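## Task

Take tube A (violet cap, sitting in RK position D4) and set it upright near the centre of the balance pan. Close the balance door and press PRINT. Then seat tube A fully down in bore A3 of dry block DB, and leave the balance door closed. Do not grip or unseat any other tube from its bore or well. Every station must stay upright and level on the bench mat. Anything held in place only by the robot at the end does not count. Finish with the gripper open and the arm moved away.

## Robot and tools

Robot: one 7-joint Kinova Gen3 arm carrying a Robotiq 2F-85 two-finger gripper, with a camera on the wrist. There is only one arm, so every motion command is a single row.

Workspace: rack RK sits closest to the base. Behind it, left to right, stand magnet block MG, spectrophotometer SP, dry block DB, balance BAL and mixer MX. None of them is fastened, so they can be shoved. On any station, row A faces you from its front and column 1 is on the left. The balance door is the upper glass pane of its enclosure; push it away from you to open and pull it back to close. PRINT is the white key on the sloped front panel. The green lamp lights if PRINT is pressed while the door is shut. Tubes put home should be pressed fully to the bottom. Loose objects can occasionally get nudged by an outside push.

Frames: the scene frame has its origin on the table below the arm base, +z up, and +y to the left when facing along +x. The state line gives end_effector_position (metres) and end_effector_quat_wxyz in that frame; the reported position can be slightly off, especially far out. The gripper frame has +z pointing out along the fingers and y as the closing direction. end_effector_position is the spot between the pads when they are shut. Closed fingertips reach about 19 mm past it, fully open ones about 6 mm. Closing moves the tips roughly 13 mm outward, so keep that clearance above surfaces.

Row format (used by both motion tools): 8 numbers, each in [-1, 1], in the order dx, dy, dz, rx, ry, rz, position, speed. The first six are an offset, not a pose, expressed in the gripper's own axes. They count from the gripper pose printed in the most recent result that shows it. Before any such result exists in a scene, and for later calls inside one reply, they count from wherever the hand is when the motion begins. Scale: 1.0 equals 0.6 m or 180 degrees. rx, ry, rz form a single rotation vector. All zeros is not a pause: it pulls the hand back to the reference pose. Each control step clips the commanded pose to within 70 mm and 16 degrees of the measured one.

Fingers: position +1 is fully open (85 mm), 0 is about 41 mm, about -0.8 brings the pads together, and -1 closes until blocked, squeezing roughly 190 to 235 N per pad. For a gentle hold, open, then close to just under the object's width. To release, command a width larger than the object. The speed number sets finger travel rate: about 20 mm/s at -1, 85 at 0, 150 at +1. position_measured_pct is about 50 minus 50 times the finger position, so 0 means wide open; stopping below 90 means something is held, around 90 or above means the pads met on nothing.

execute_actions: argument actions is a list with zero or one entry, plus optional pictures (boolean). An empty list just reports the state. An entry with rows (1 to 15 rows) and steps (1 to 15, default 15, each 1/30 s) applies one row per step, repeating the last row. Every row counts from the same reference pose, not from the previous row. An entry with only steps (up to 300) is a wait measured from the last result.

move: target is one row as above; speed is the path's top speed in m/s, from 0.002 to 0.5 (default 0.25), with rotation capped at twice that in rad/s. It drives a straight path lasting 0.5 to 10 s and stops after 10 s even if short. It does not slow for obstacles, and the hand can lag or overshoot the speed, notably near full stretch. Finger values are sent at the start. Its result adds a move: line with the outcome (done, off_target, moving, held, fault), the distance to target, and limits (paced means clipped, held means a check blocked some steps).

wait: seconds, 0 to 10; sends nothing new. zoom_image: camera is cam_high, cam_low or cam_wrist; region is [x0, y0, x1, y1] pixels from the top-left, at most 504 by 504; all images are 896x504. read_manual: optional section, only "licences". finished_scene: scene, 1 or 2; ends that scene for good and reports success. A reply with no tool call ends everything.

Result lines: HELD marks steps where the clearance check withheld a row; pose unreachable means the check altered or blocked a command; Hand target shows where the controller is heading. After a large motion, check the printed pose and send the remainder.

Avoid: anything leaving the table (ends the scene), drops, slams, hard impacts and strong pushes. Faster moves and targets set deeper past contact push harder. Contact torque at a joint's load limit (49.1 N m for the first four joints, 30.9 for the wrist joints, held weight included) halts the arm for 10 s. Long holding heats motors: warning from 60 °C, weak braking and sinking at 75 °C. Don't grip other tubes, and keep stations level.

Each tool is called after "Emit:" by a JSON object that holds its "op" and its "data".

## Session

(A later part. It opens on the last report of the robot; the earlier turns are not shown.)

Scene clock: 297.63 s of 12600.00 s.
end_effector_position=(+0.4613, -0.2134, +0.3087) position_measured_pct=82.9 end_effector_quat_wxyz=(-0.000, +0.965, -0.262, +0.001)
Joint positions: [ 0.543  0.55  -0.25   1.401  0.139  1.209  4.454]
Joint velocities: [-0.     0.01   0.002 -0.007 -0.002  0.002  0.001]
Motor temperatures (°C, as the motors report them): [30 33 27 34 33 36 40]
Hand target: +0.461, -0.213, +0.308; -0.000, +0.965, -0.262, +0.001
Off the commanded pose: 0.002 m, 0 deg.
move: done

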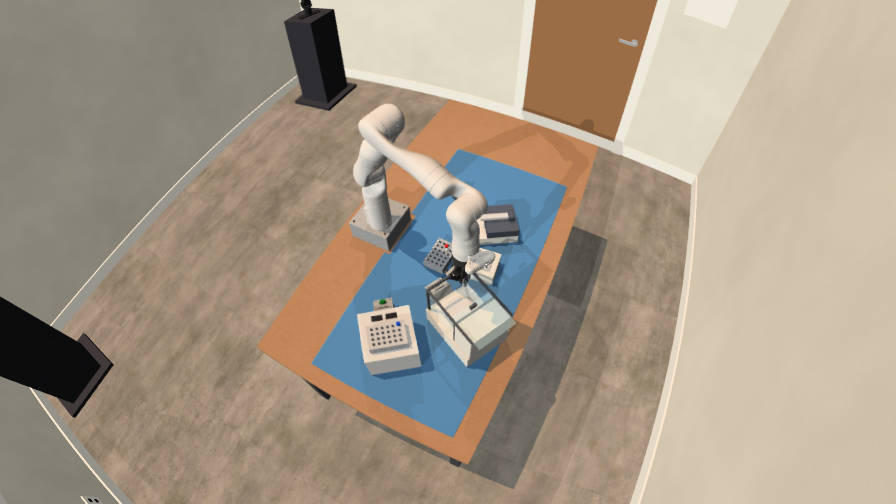

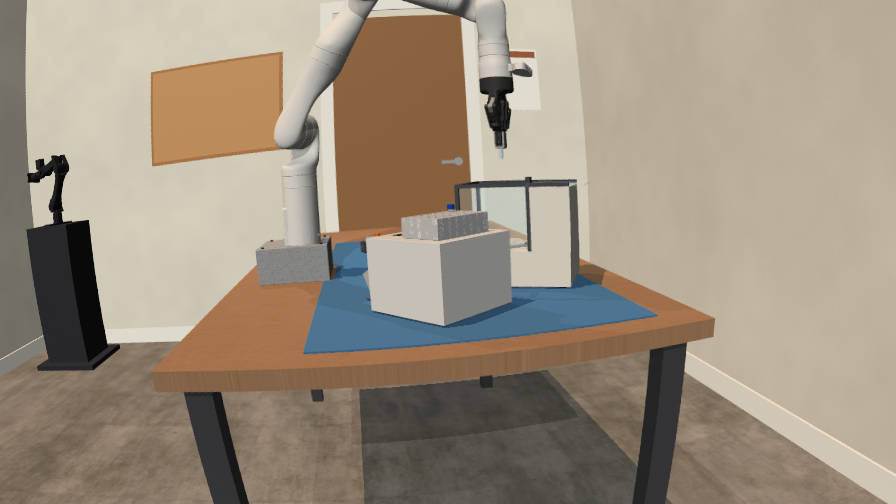

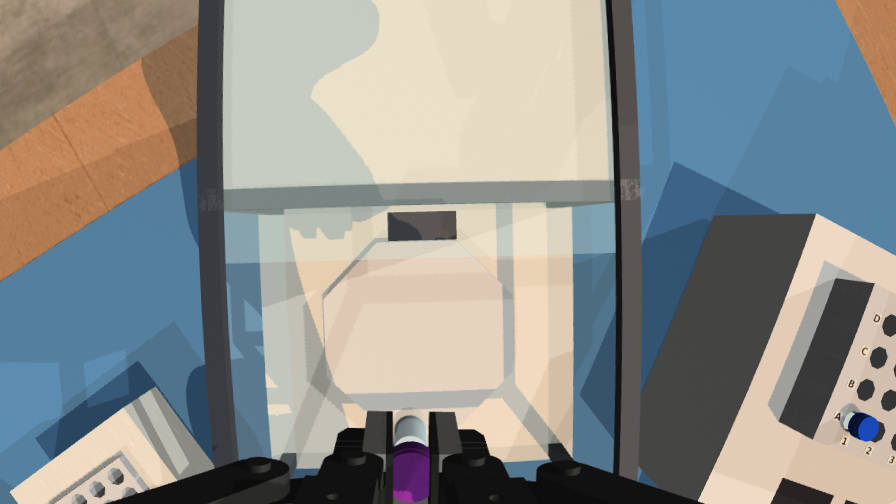

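Emit:
{"op": "move", "data": {"target": [0, 0.007, 0.23, 0, 0, 0, -1, -0.5], "speed": 0.06}}

Emit:
{"op": "zoom_image", "data": {"camera": "cam_low", "region": [440, 120, 620, 300]}}

Scene clock: 309.20 s of 12600.00 s.
end_effector_position=(+0.4597, -0.2173, +0.1710) position_measured_pct=82.9 end_effector_quat_wxyz=(+0.000, +0.965, -0.262, +0.001)
Joint positions: [ 0.537  0.722 -0.222  1.587  0.195  0.856  4.415]
Joint velocities: [-0.001  0.004 -0.     0.002 -0.001 -0.004 -0.001]
Motor temperatures (°C, as the motors report them): [30 33 27 34 33 36 40]
Hand target: +0.460, -0.217, +0.171; +0.000, +0.965, -0.262, +0.001
Off the commanded pose: 0.001 m, 0 deg.
move: done

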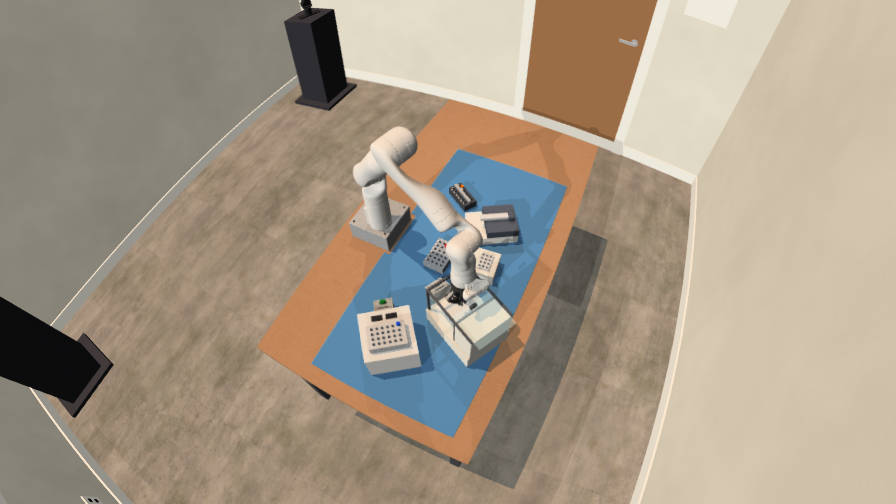

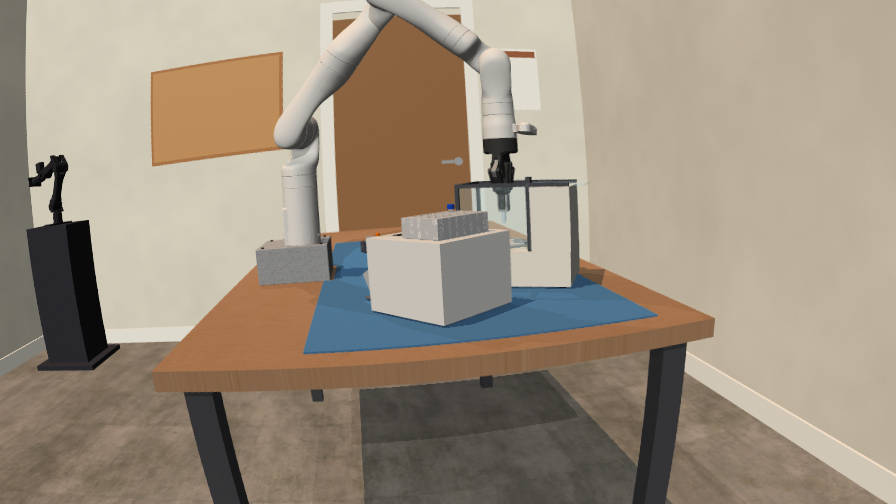

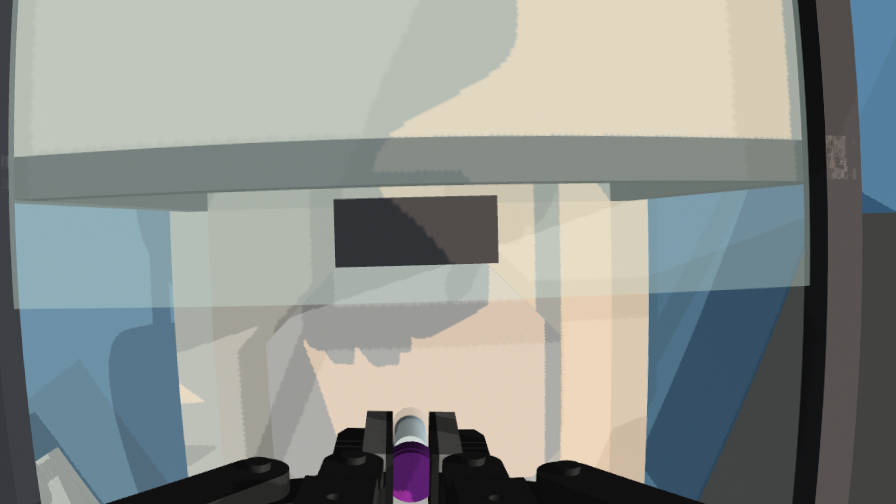

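Region (440, 120, 620, 300) of cam_low's 896x504 image, scaled by 2.800, with more detail than that image has.

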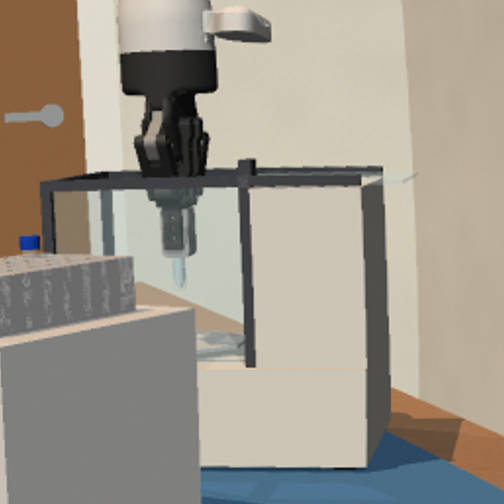

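Emit:
{"op": "move", "data": {"target": [0, 0, 0.048, 0, 0, 0, -1, -0.5], "speed": 0.03}}

Emit:
{"op": "zoom_image", "data": {"camera": "cam_low", "region": [470, 170, 570, 270]}}

Scene clock: 320.77 s of 12600.00 s.
end_effector_position=(+0.4598, -0.2174, +0.1424) position_measured_pct=82.9 end_effector_quat_wxyz=(+0.000, +0.965, -0.262, +0.001)
Joint positions: [ 0.53   0.768 -0.212  1.607  0.208  0.789  4.404]
Joint velocities: [-0.001  0.003  0.001  0.001 -0.    -0.002  0.   ]
Motor temperatures (°C, as the motors report them): [30 33 27 34 33 36 40]
Hand target: +0.460, -0.217, +0.142; +0.000, +0.965, -0.262, +0.001
Off the commanded pose: 0.000 m, 0 deg.
move: done

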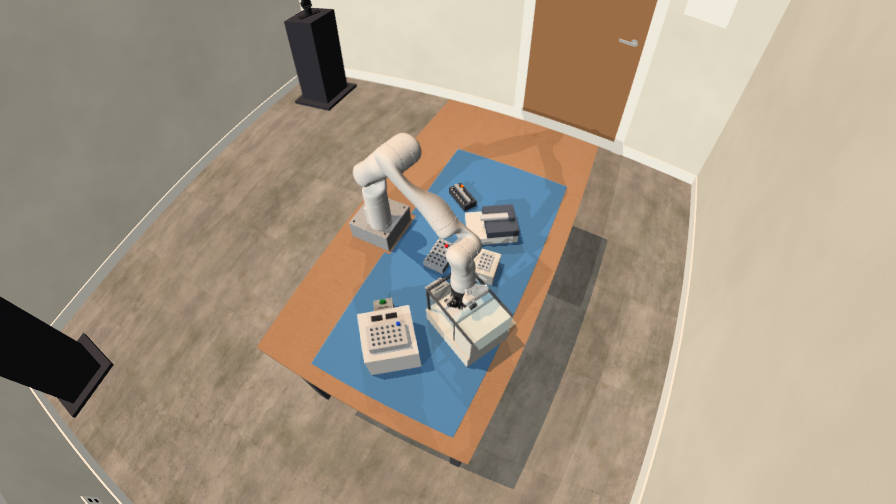

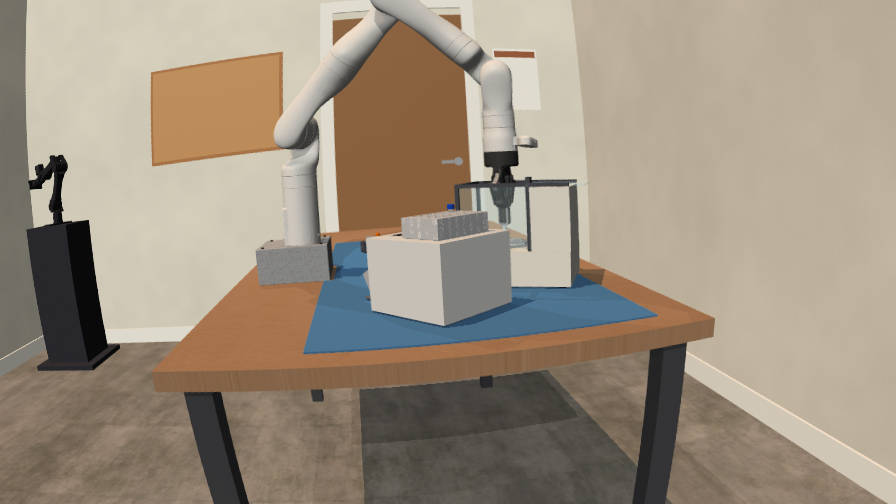

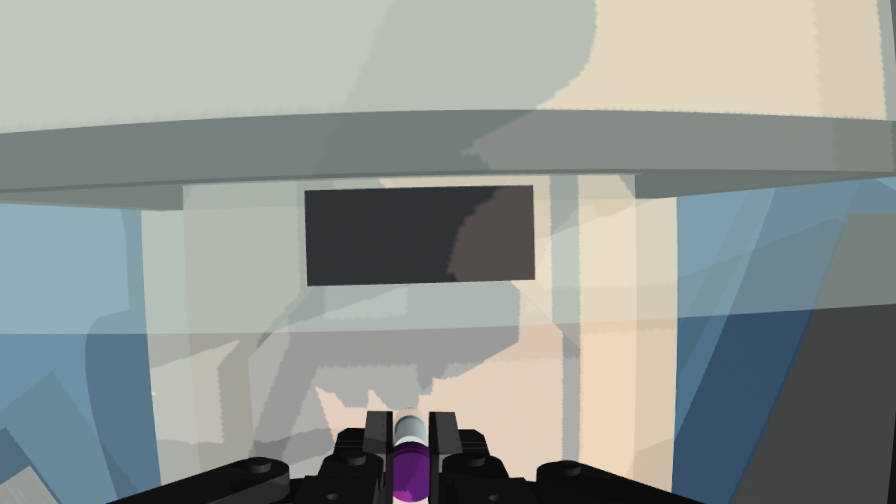

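Region (470, 170, 570, 270) of cam_low's 896x504 image, scaled by 5.040, with more detail than that image has.

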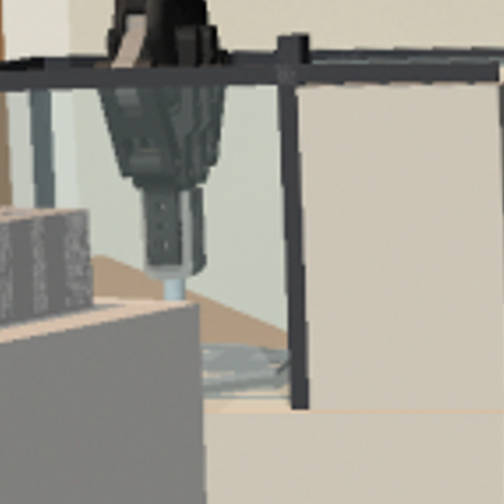

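Emit:
{"op": "move", "data": {"target": [0, 0, 0.008, 0, 0, 0, -1, -0.5], "speed": 0.005}}

Scene clock: 326.27 s of 12600.00 s.
end_effector_position=(+0.4599, -0.2174, +0.1377) position_measured_pct=82.9 end_effector_quat_wxyz=(+0.000, +0.965, -0.262, +0.001)
Joint positions: [ 0.529  0.776 -0.21   1.61   0.21   0.778  4.402]
Joint velocities: [-0.     0.001  0.001  0.001 -0.001 -0.001  0.   ]
Motor temperatures (°C, as the motors report them): [30 33 27 34 33 36 40]
Hand target: +0.460, -0.217, +0.138; +0.000, +0.965, -0.262, +0.001
Off the commanded pose: 0.000 m, 0 deg.
move: done

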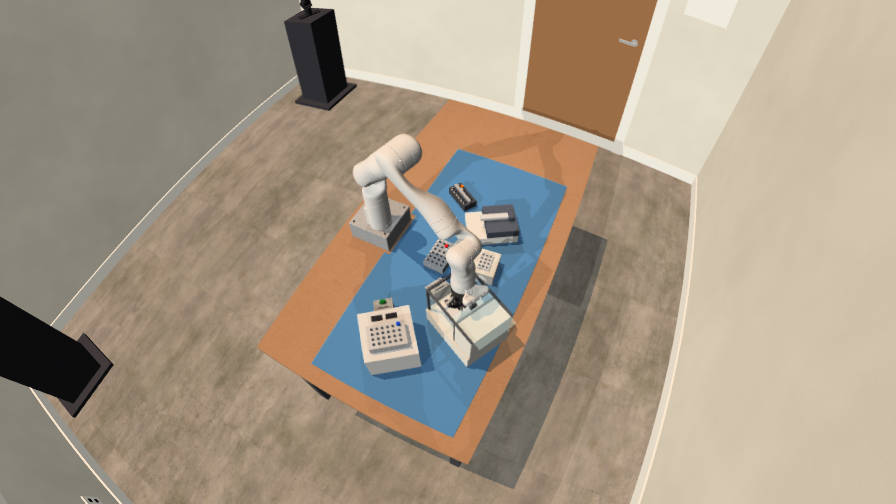

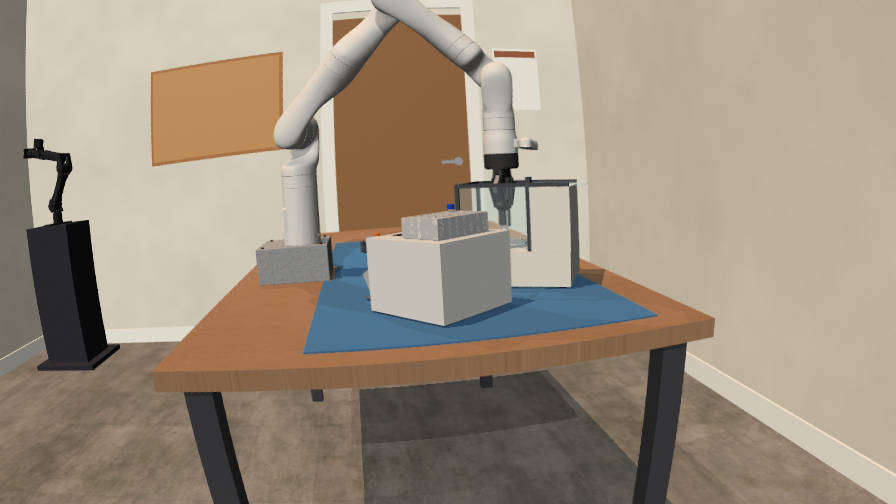

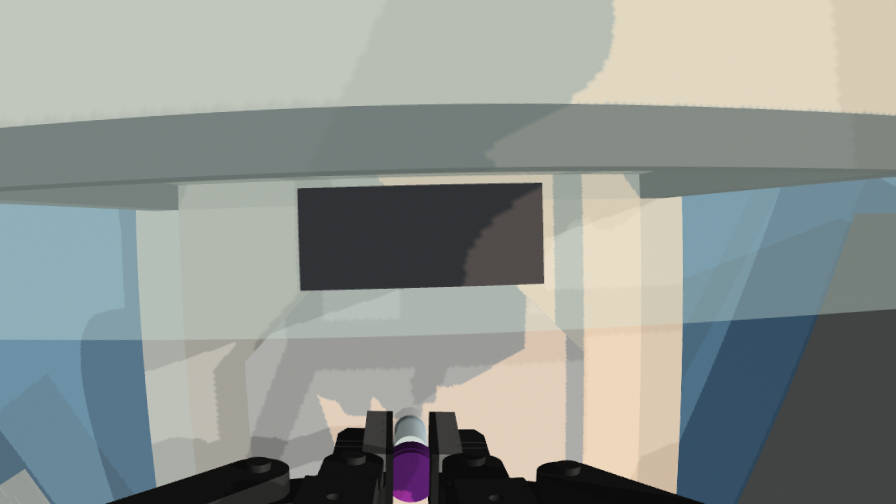

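Emit:
{"op": "move", "data": {"target": [0, 0, 0.008, 0, 0, 0, -1, -0.5], "speed": 0.005}}

Scene clock: 329.33 s of 12600.00 s.
end_effector_position=(+0.4599, -0.2175, +0.1329) position_measured_pct=82.9 end_effector_quat_wxyz=(+0.000, +0.965, -0.262, +0.001)
Joint positions: [ 0.528  0.784 -0.208  1.613  0.213  0.767  4.4  ]
Joint velocities: [-0.     0.001  0.001  0.002  0.002 -0.001  0.   ]
Motor temperatures (°C, as the motors report them): [30 33 27 34 33 36 40]
Hand target: +0.460, -0.217, +0.133; +0.000, +0.965, -0.262, +0.001
Off the commanded pose: 0.000 m, 0 deg.
move: done

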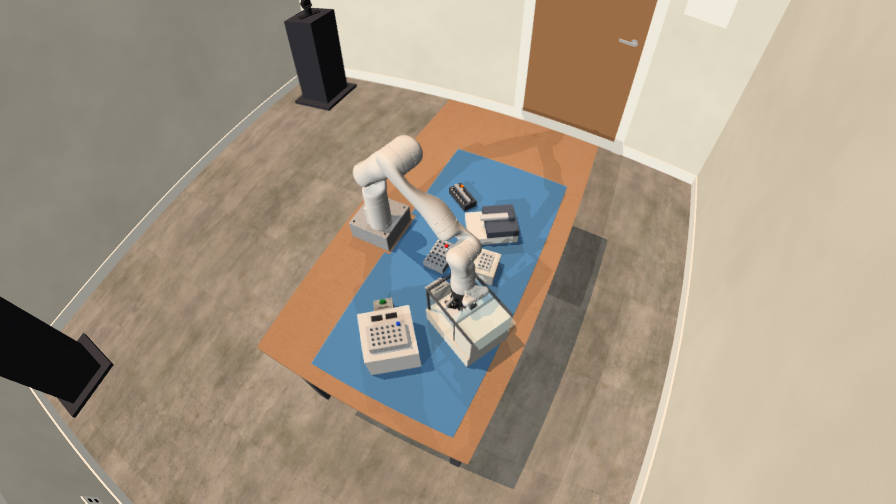

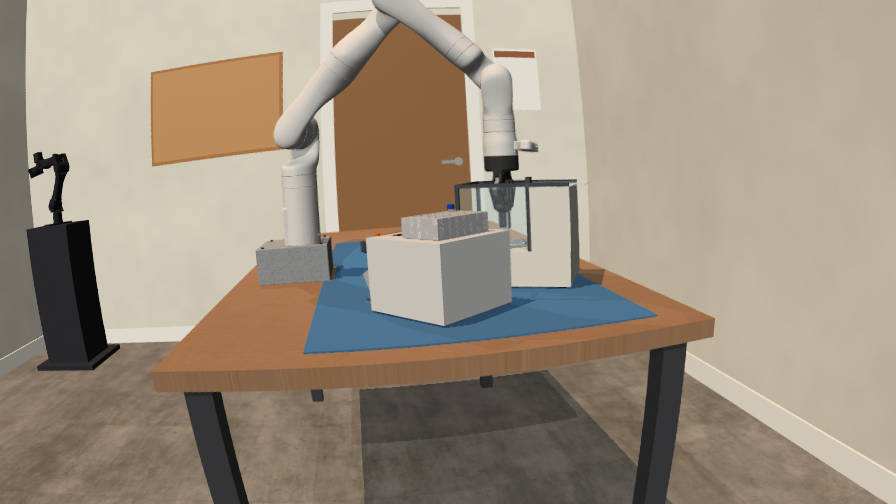

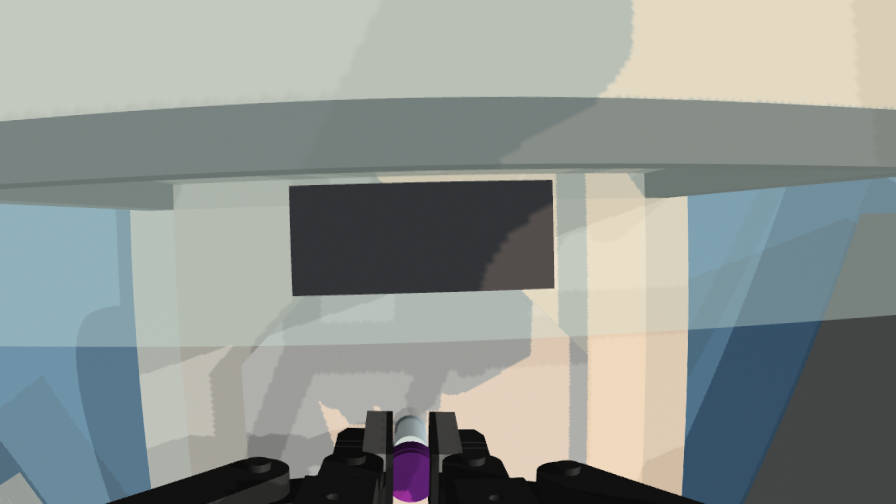

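Emit:
{"op": "move", "data": {"target": [0, 0, 0.008, 0, 0, 0, -1, -0.5], "speed": 0.005}}

Emit:
{"op": "zoom_image", "data": {"camera": "cam_low", "region": [470, 170, 570, 270]}}

Scene clock: 334.00 s of 12600.00 s.
end_effector_position=(+0.4609, -0.2179, +0.1305) position_measured_pct=82.9 end_effector_quat_wxyz=(+0.001, +0.965, -0.262, +0.003)
Joint positions: [ 0.527  0.788 -0.207  1.614  0.215  0.758  4.398]
Joint velocities: [-0.     0.     0.001  0.     0.    -0.    -0.   ]
Motor temperatures (°C, as the motors report them): [30 33 27 34 33 36 40]
Hand target: +0.460, -0.217, +0.128; +0.000, +0.965, -0.262, +0.001
Off the commanded pose: 0.003 m, 0 deg.
move: done

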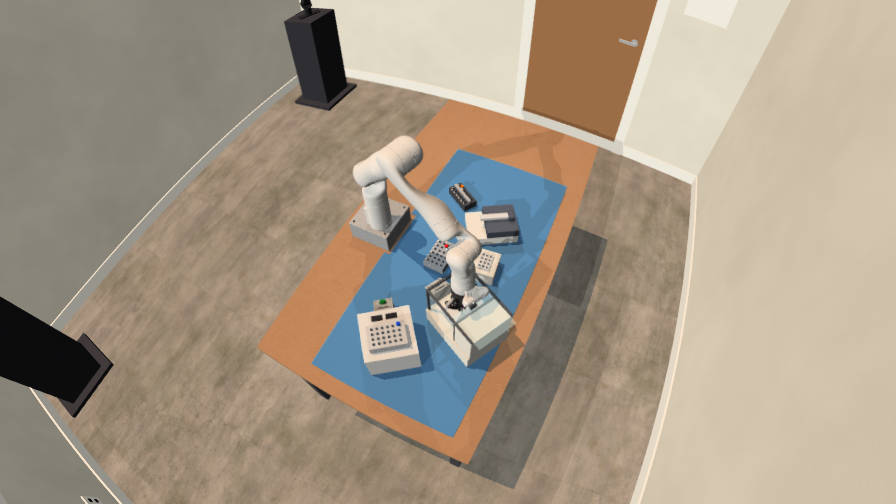

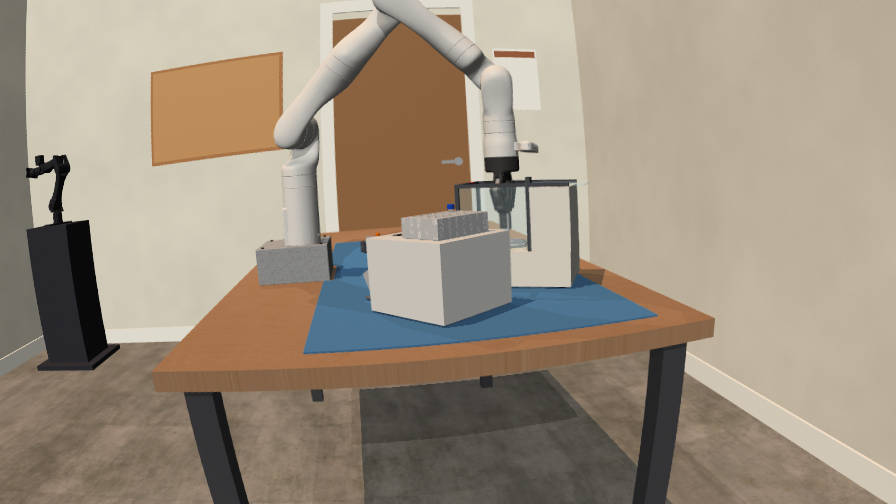

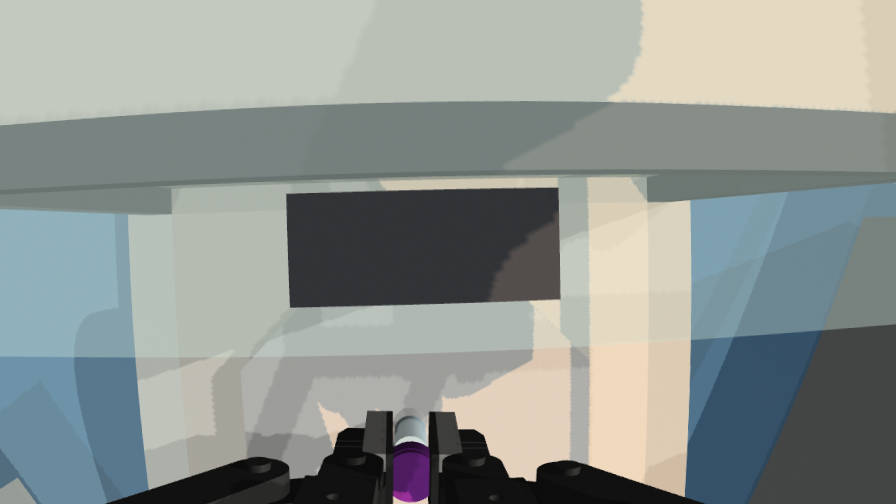

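Region (470, 170, 570, 270) of cam_low's 896x504 image, scaled by 5.040, with more detail than that image has.

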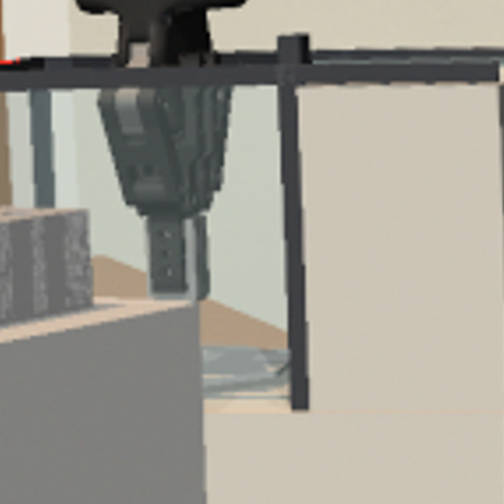

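Emit:
{"op": "move", "data": {"target": [0, 0, -0.001, 0, 0, 0, -1, -0.5], "speed": 0.005}}

Emit:
{"op": "move", "data": {"target": [0, 0, 0, 0, 0, 0, -0.35, -0.8]}}

Emit:
{"op": "move", "data": {"target": [0, 0, -0.28, 0, 0, 0, -0.35, -0.8], "speed": 0.06}}

Scene clock: 342.27 s of 12600.00 s.
end_effector_position=(+0.4611, -0.2180, +0.1312) position_measured_pct=82.9 end_effector_quat_wxyz=(+0.001, +0.965, -0.262, +0.003)
Joint positions: [ 0.527  0.787 -0.207  1.614  0.214  0.759  4.398]
Joint velocities: [ 0.     0.    -0.    -0.002 -0.001 -0.    -0.001]
Motor temperatures (°C, as the motors report them): [30 33 27 34 33 36 40]
Hand target: +0.461, -0.218, +0.131; +0.001, +0.965, -0.262, +0.003
Off the commanded pose: 0.000 m, 0 deg.
move: done

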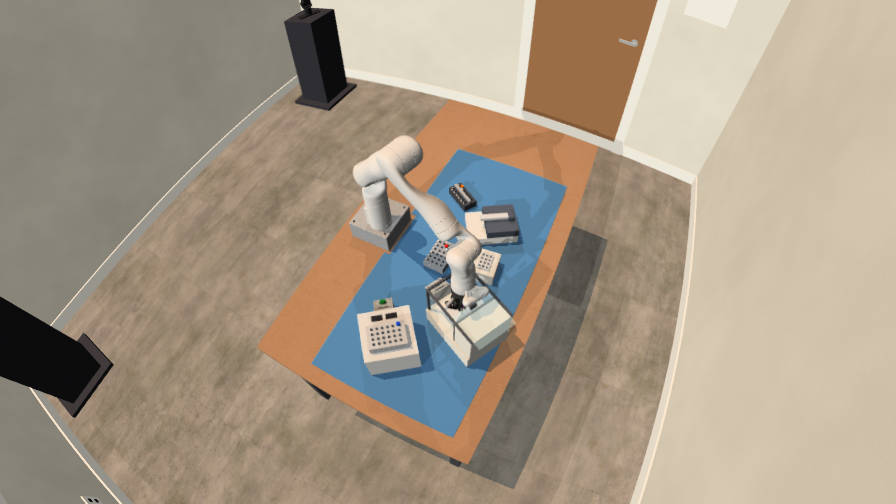

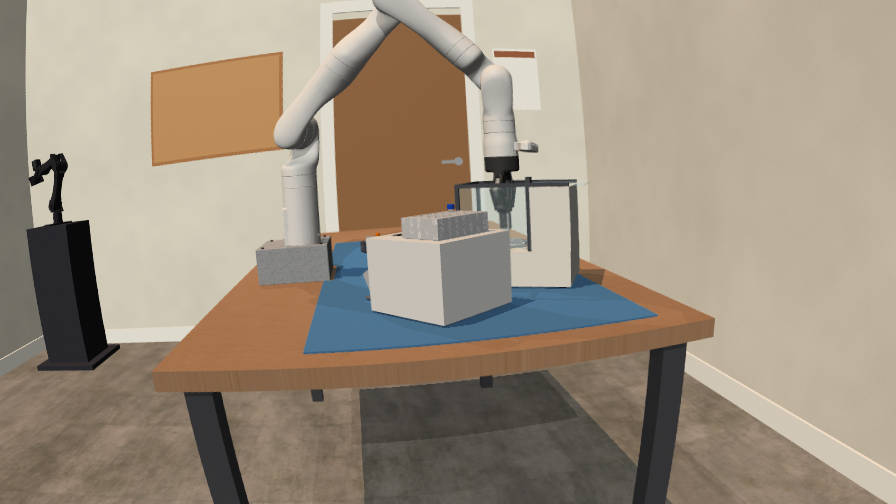

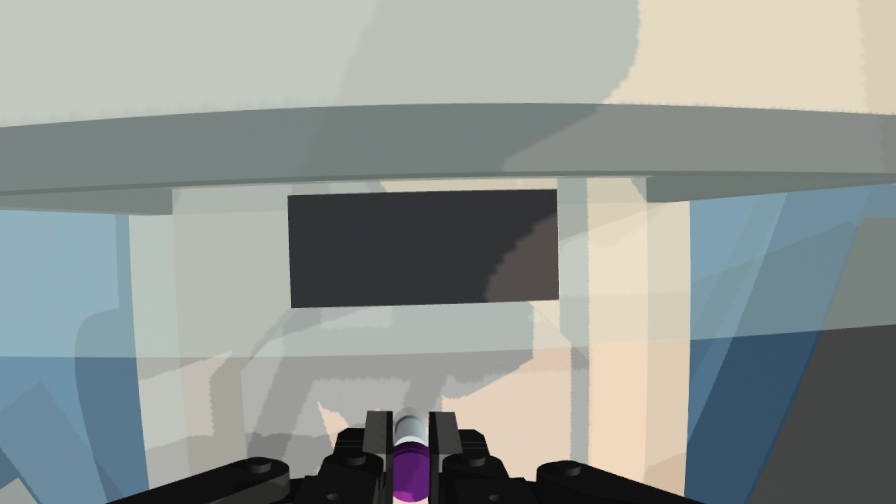

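Scene clock: 343.03 s of 12600.00 s.
end_effector_position=(+0.4611, -0.2180, +0.1312) position_measured_pct=67.5 end_effector_quat_wxyz=(+0.001, +0.965, -0.262, +0.003)
Joint positions: [ 0.527  0.787 -0.207  1.614  0.214  0.759  4.398]
Joint velocities: [ 0.     0.    -0.001  0.     0.001 -0.    -0.   ]
Motor temperatures (°C, as the motors report them): [30 33 27 34 33 36 40]
Hand target: +0.461, -0.218, +0.131; +0.001, +0.965, -0.262, +0.003
Off the commanded pose: 0.000 m, 0 deg.
move: done

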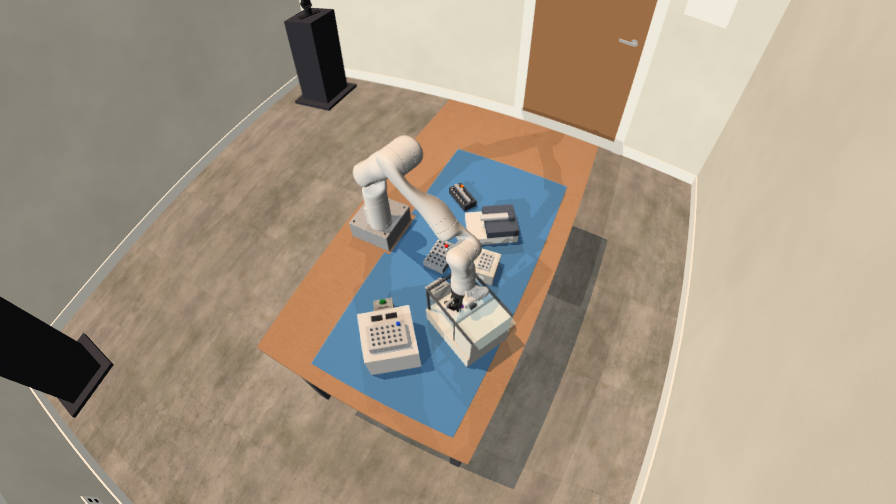

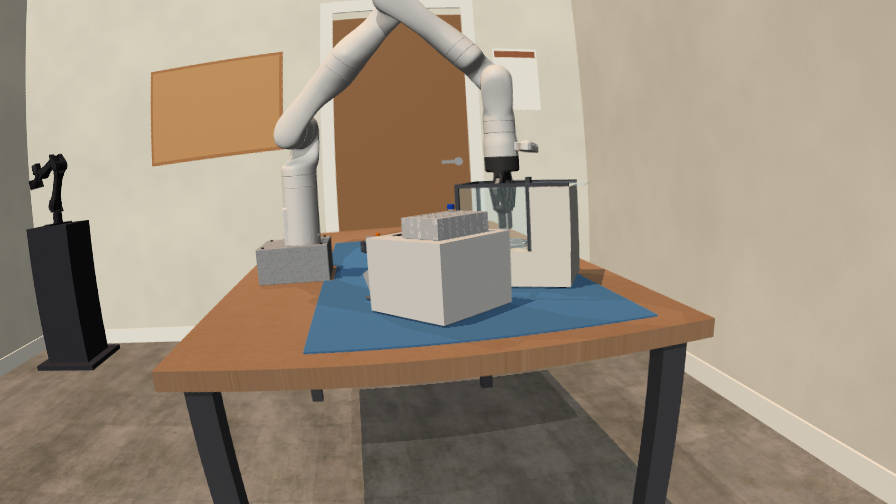

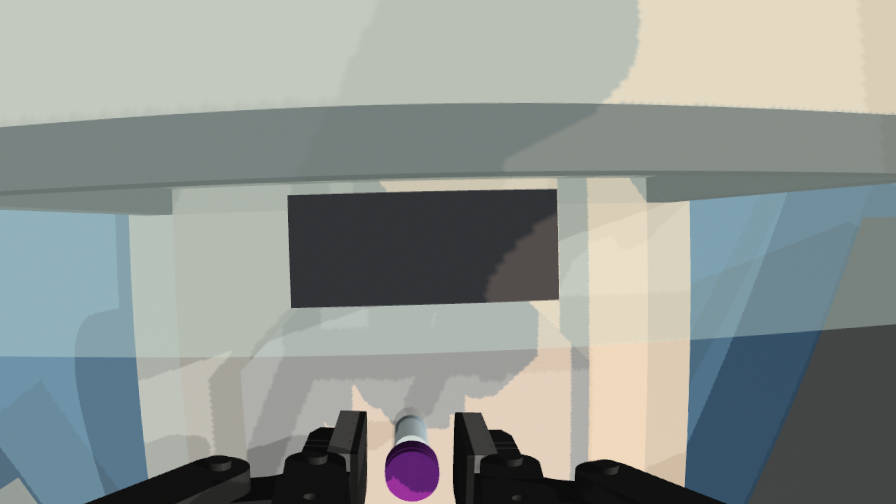

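Scene clock: 346.17 s of 12600.00 s.
end_effector_position=(+0.4598, -0.2172, +0.2989) position_measured_pct=67.5 end_effector_quat_wxyz=(+0.000, +0.965, -0.262, +0.003)
Joint positions: [ 0.551  0.556 -0.249  1.424  0.142  1.175  4.459]
Joint velocities: [ 0.    -0.002 -0.001 -0.002 -0.001  0.004  0.001]
Motor temperatures (°C, as the motors report them): [30 33 27 34 33 36 40]
Hand target: +0.460, -0.217, +0.299; +0.000, +0.965, -0.262, +0.003
Off the commanded pose: 0.001 m, 0 deg.
move: done

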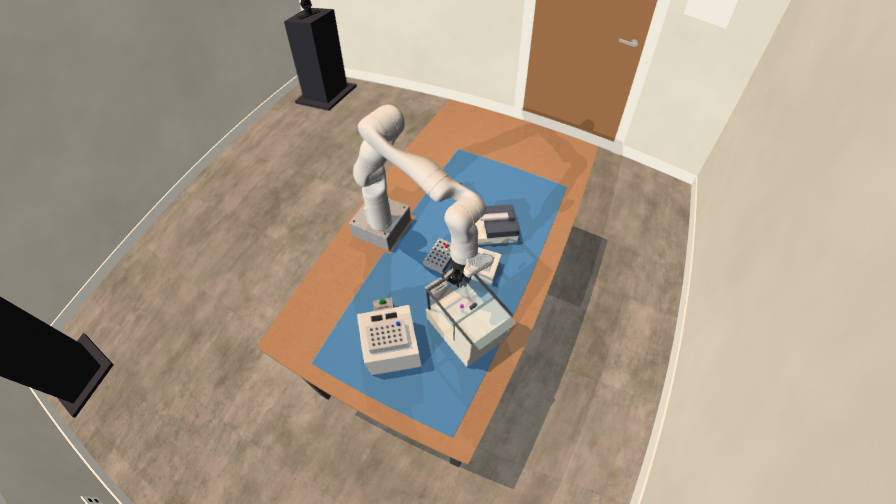

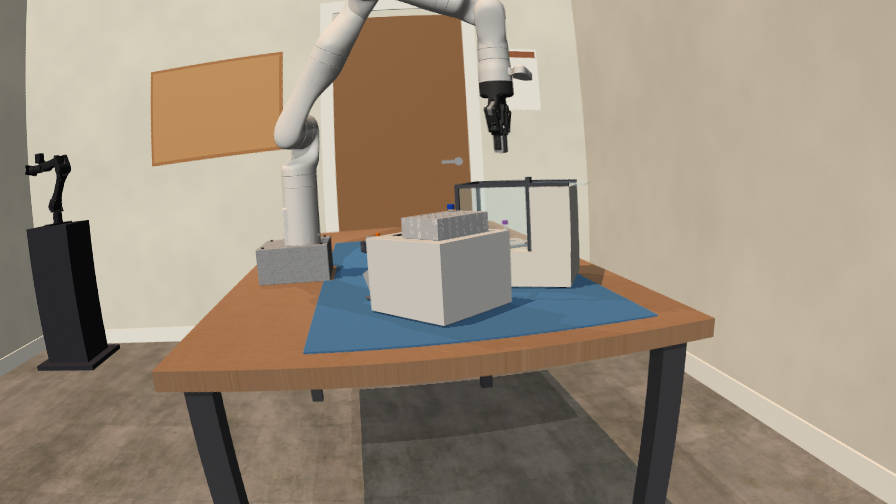

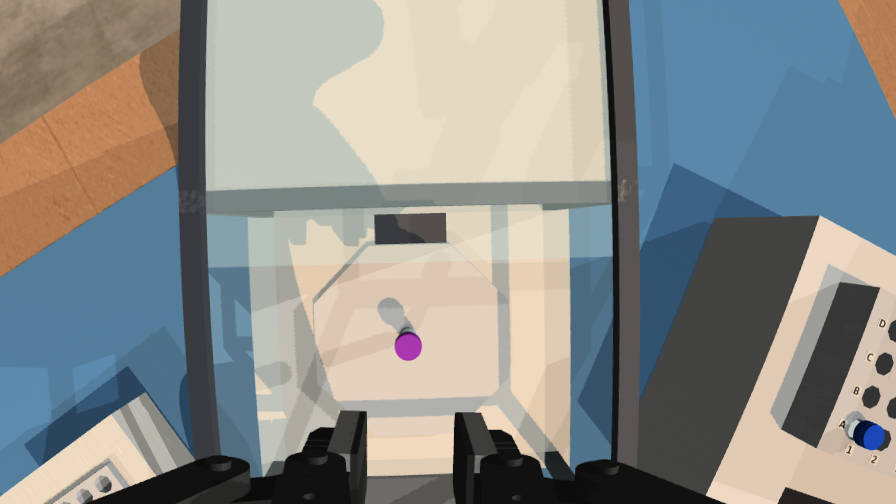

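Emit:
{"op": "move", "data": {"target": [0.128, 0, 0.05, 0, 0, 0, -1, 0], "speed": 0.1}}

Emit:
{"op": "move", "data": {"target": [0, 0, 0.047, 0, 0, 0, -1, 0], "speed": 0.03}}

Emit:
{"op": "zoom_image", "data": {"camera": "cam_low", "region": [440, 120, 620, 230]}}

Scene clock: 359.93 s of 12600.00 s.
end_effector_position=(+0.5264, -0.2560, +0.2701) position_measured_pct=91.7 end_effector_quat_wxyz=(+0.001, +0.965, -0.262, +0.004)
Joint positions: [ 0.528  0.757 -0.228  1.145  0.165  1.252  4.485]
Joint velocities: [-0.001  0.009  0.    -0.005 -0.001  0.003 -0.   ]
Motor temperatures (°C, as the motors report them): [30 34 27 34 33 36 40]
Hand target: +0.526, -0.256, +0.270; +0.000, +0.965, -0.262, +0.003
Off the commanded pose: 0.001 m, 0 deg.
move: done

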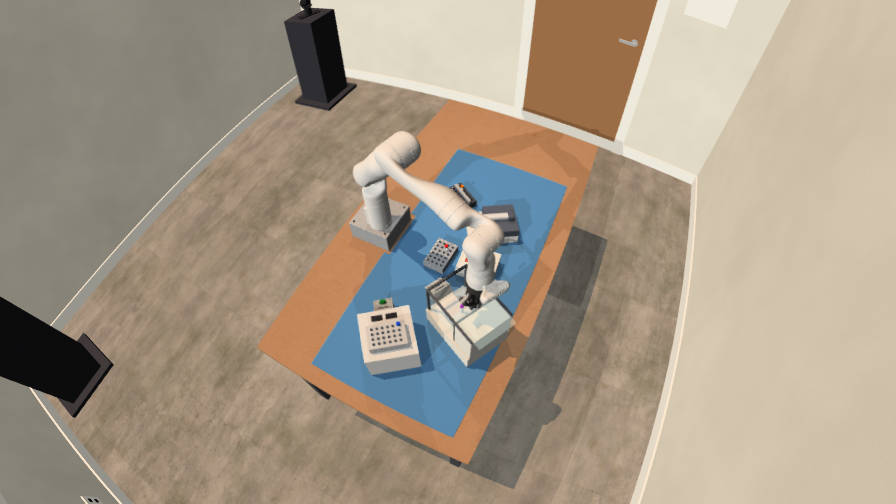

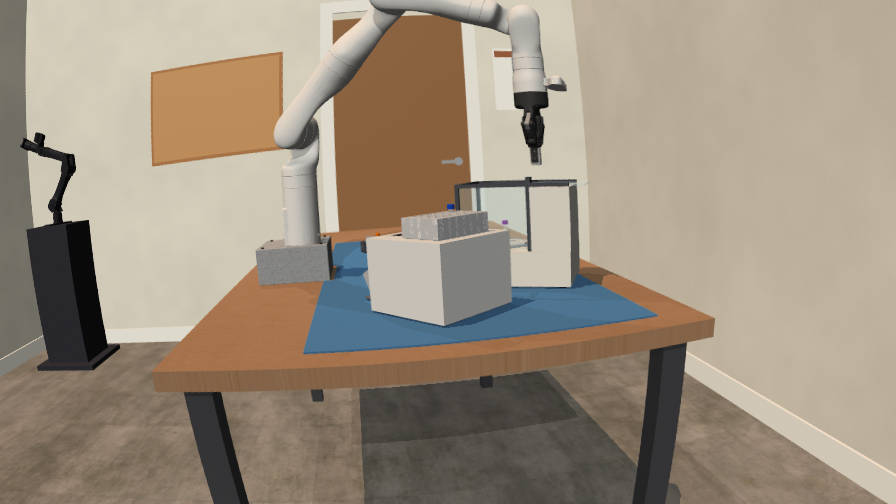

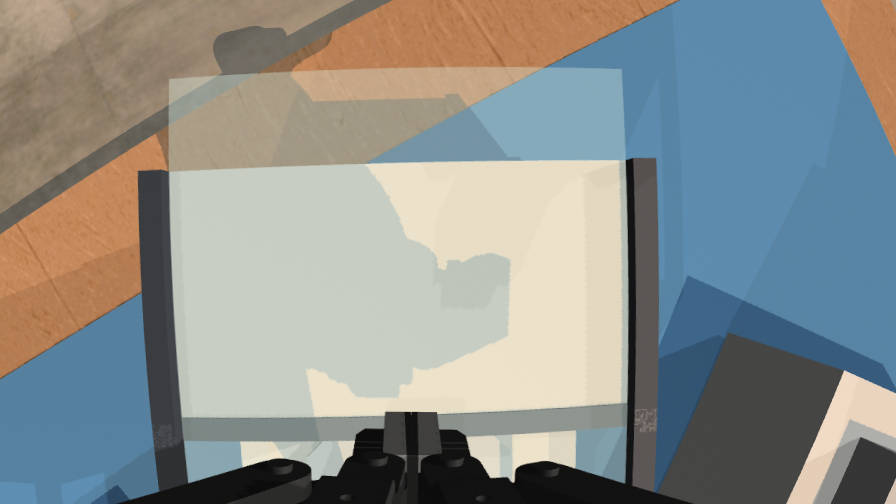

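Scene clock: 361.17 s of 12600.00 s.
end_effector_position=(+0.5267, -0.2561, +0.2420) position_measured_pct=91.7 end_effector_quat_wxyz=(+0.001, +0.965, -0.262, +0.004)
Joint positions: [ 0.529  0.783 -0.225  1.189  0.172  1.183  4.478]
Joint velocities: [ 0.     0.001  0.001  0.001  0.    -0.003  0.001]
Motor temperatures (°C, as the motors report them): [30 34 27 34 33 36 40]
Hand target: +0.527, -0.256, +0.242; +0.001, +0.965, -0.262, +0.004
Off the commanded pose: 0.000 m, 0 deg.
move: done

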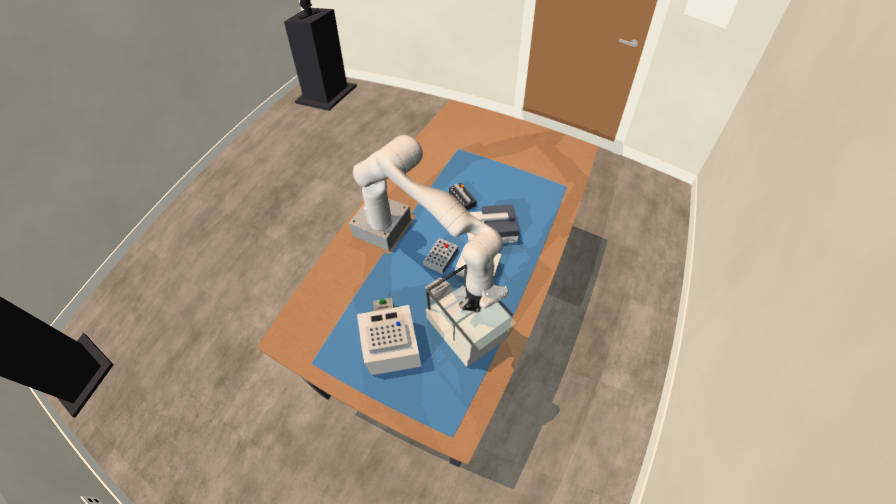

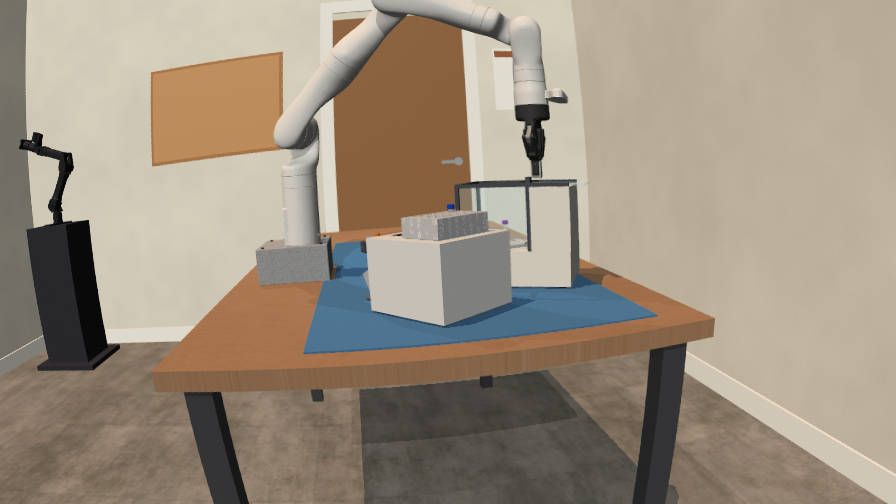

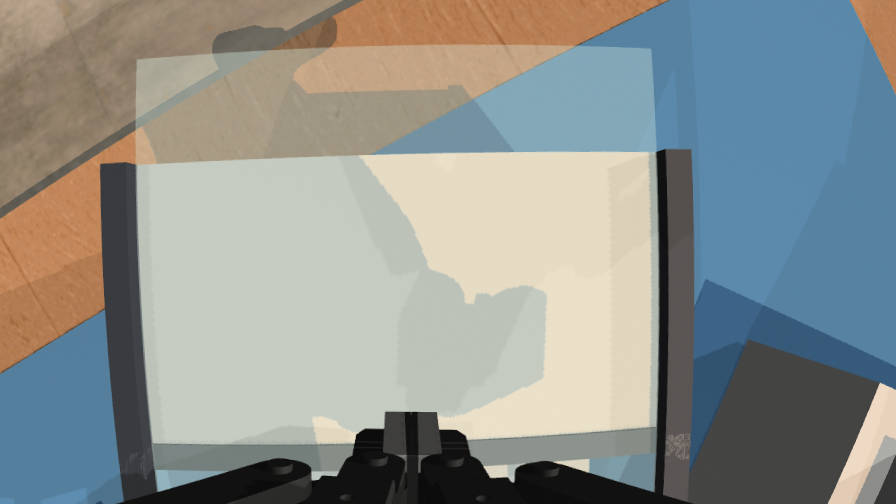

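Region (440, 120, 620, 230) of cam_low's 896x504 image, scaled by 2.800, with more detail than that image has.

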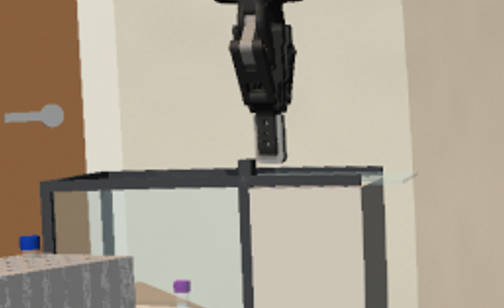

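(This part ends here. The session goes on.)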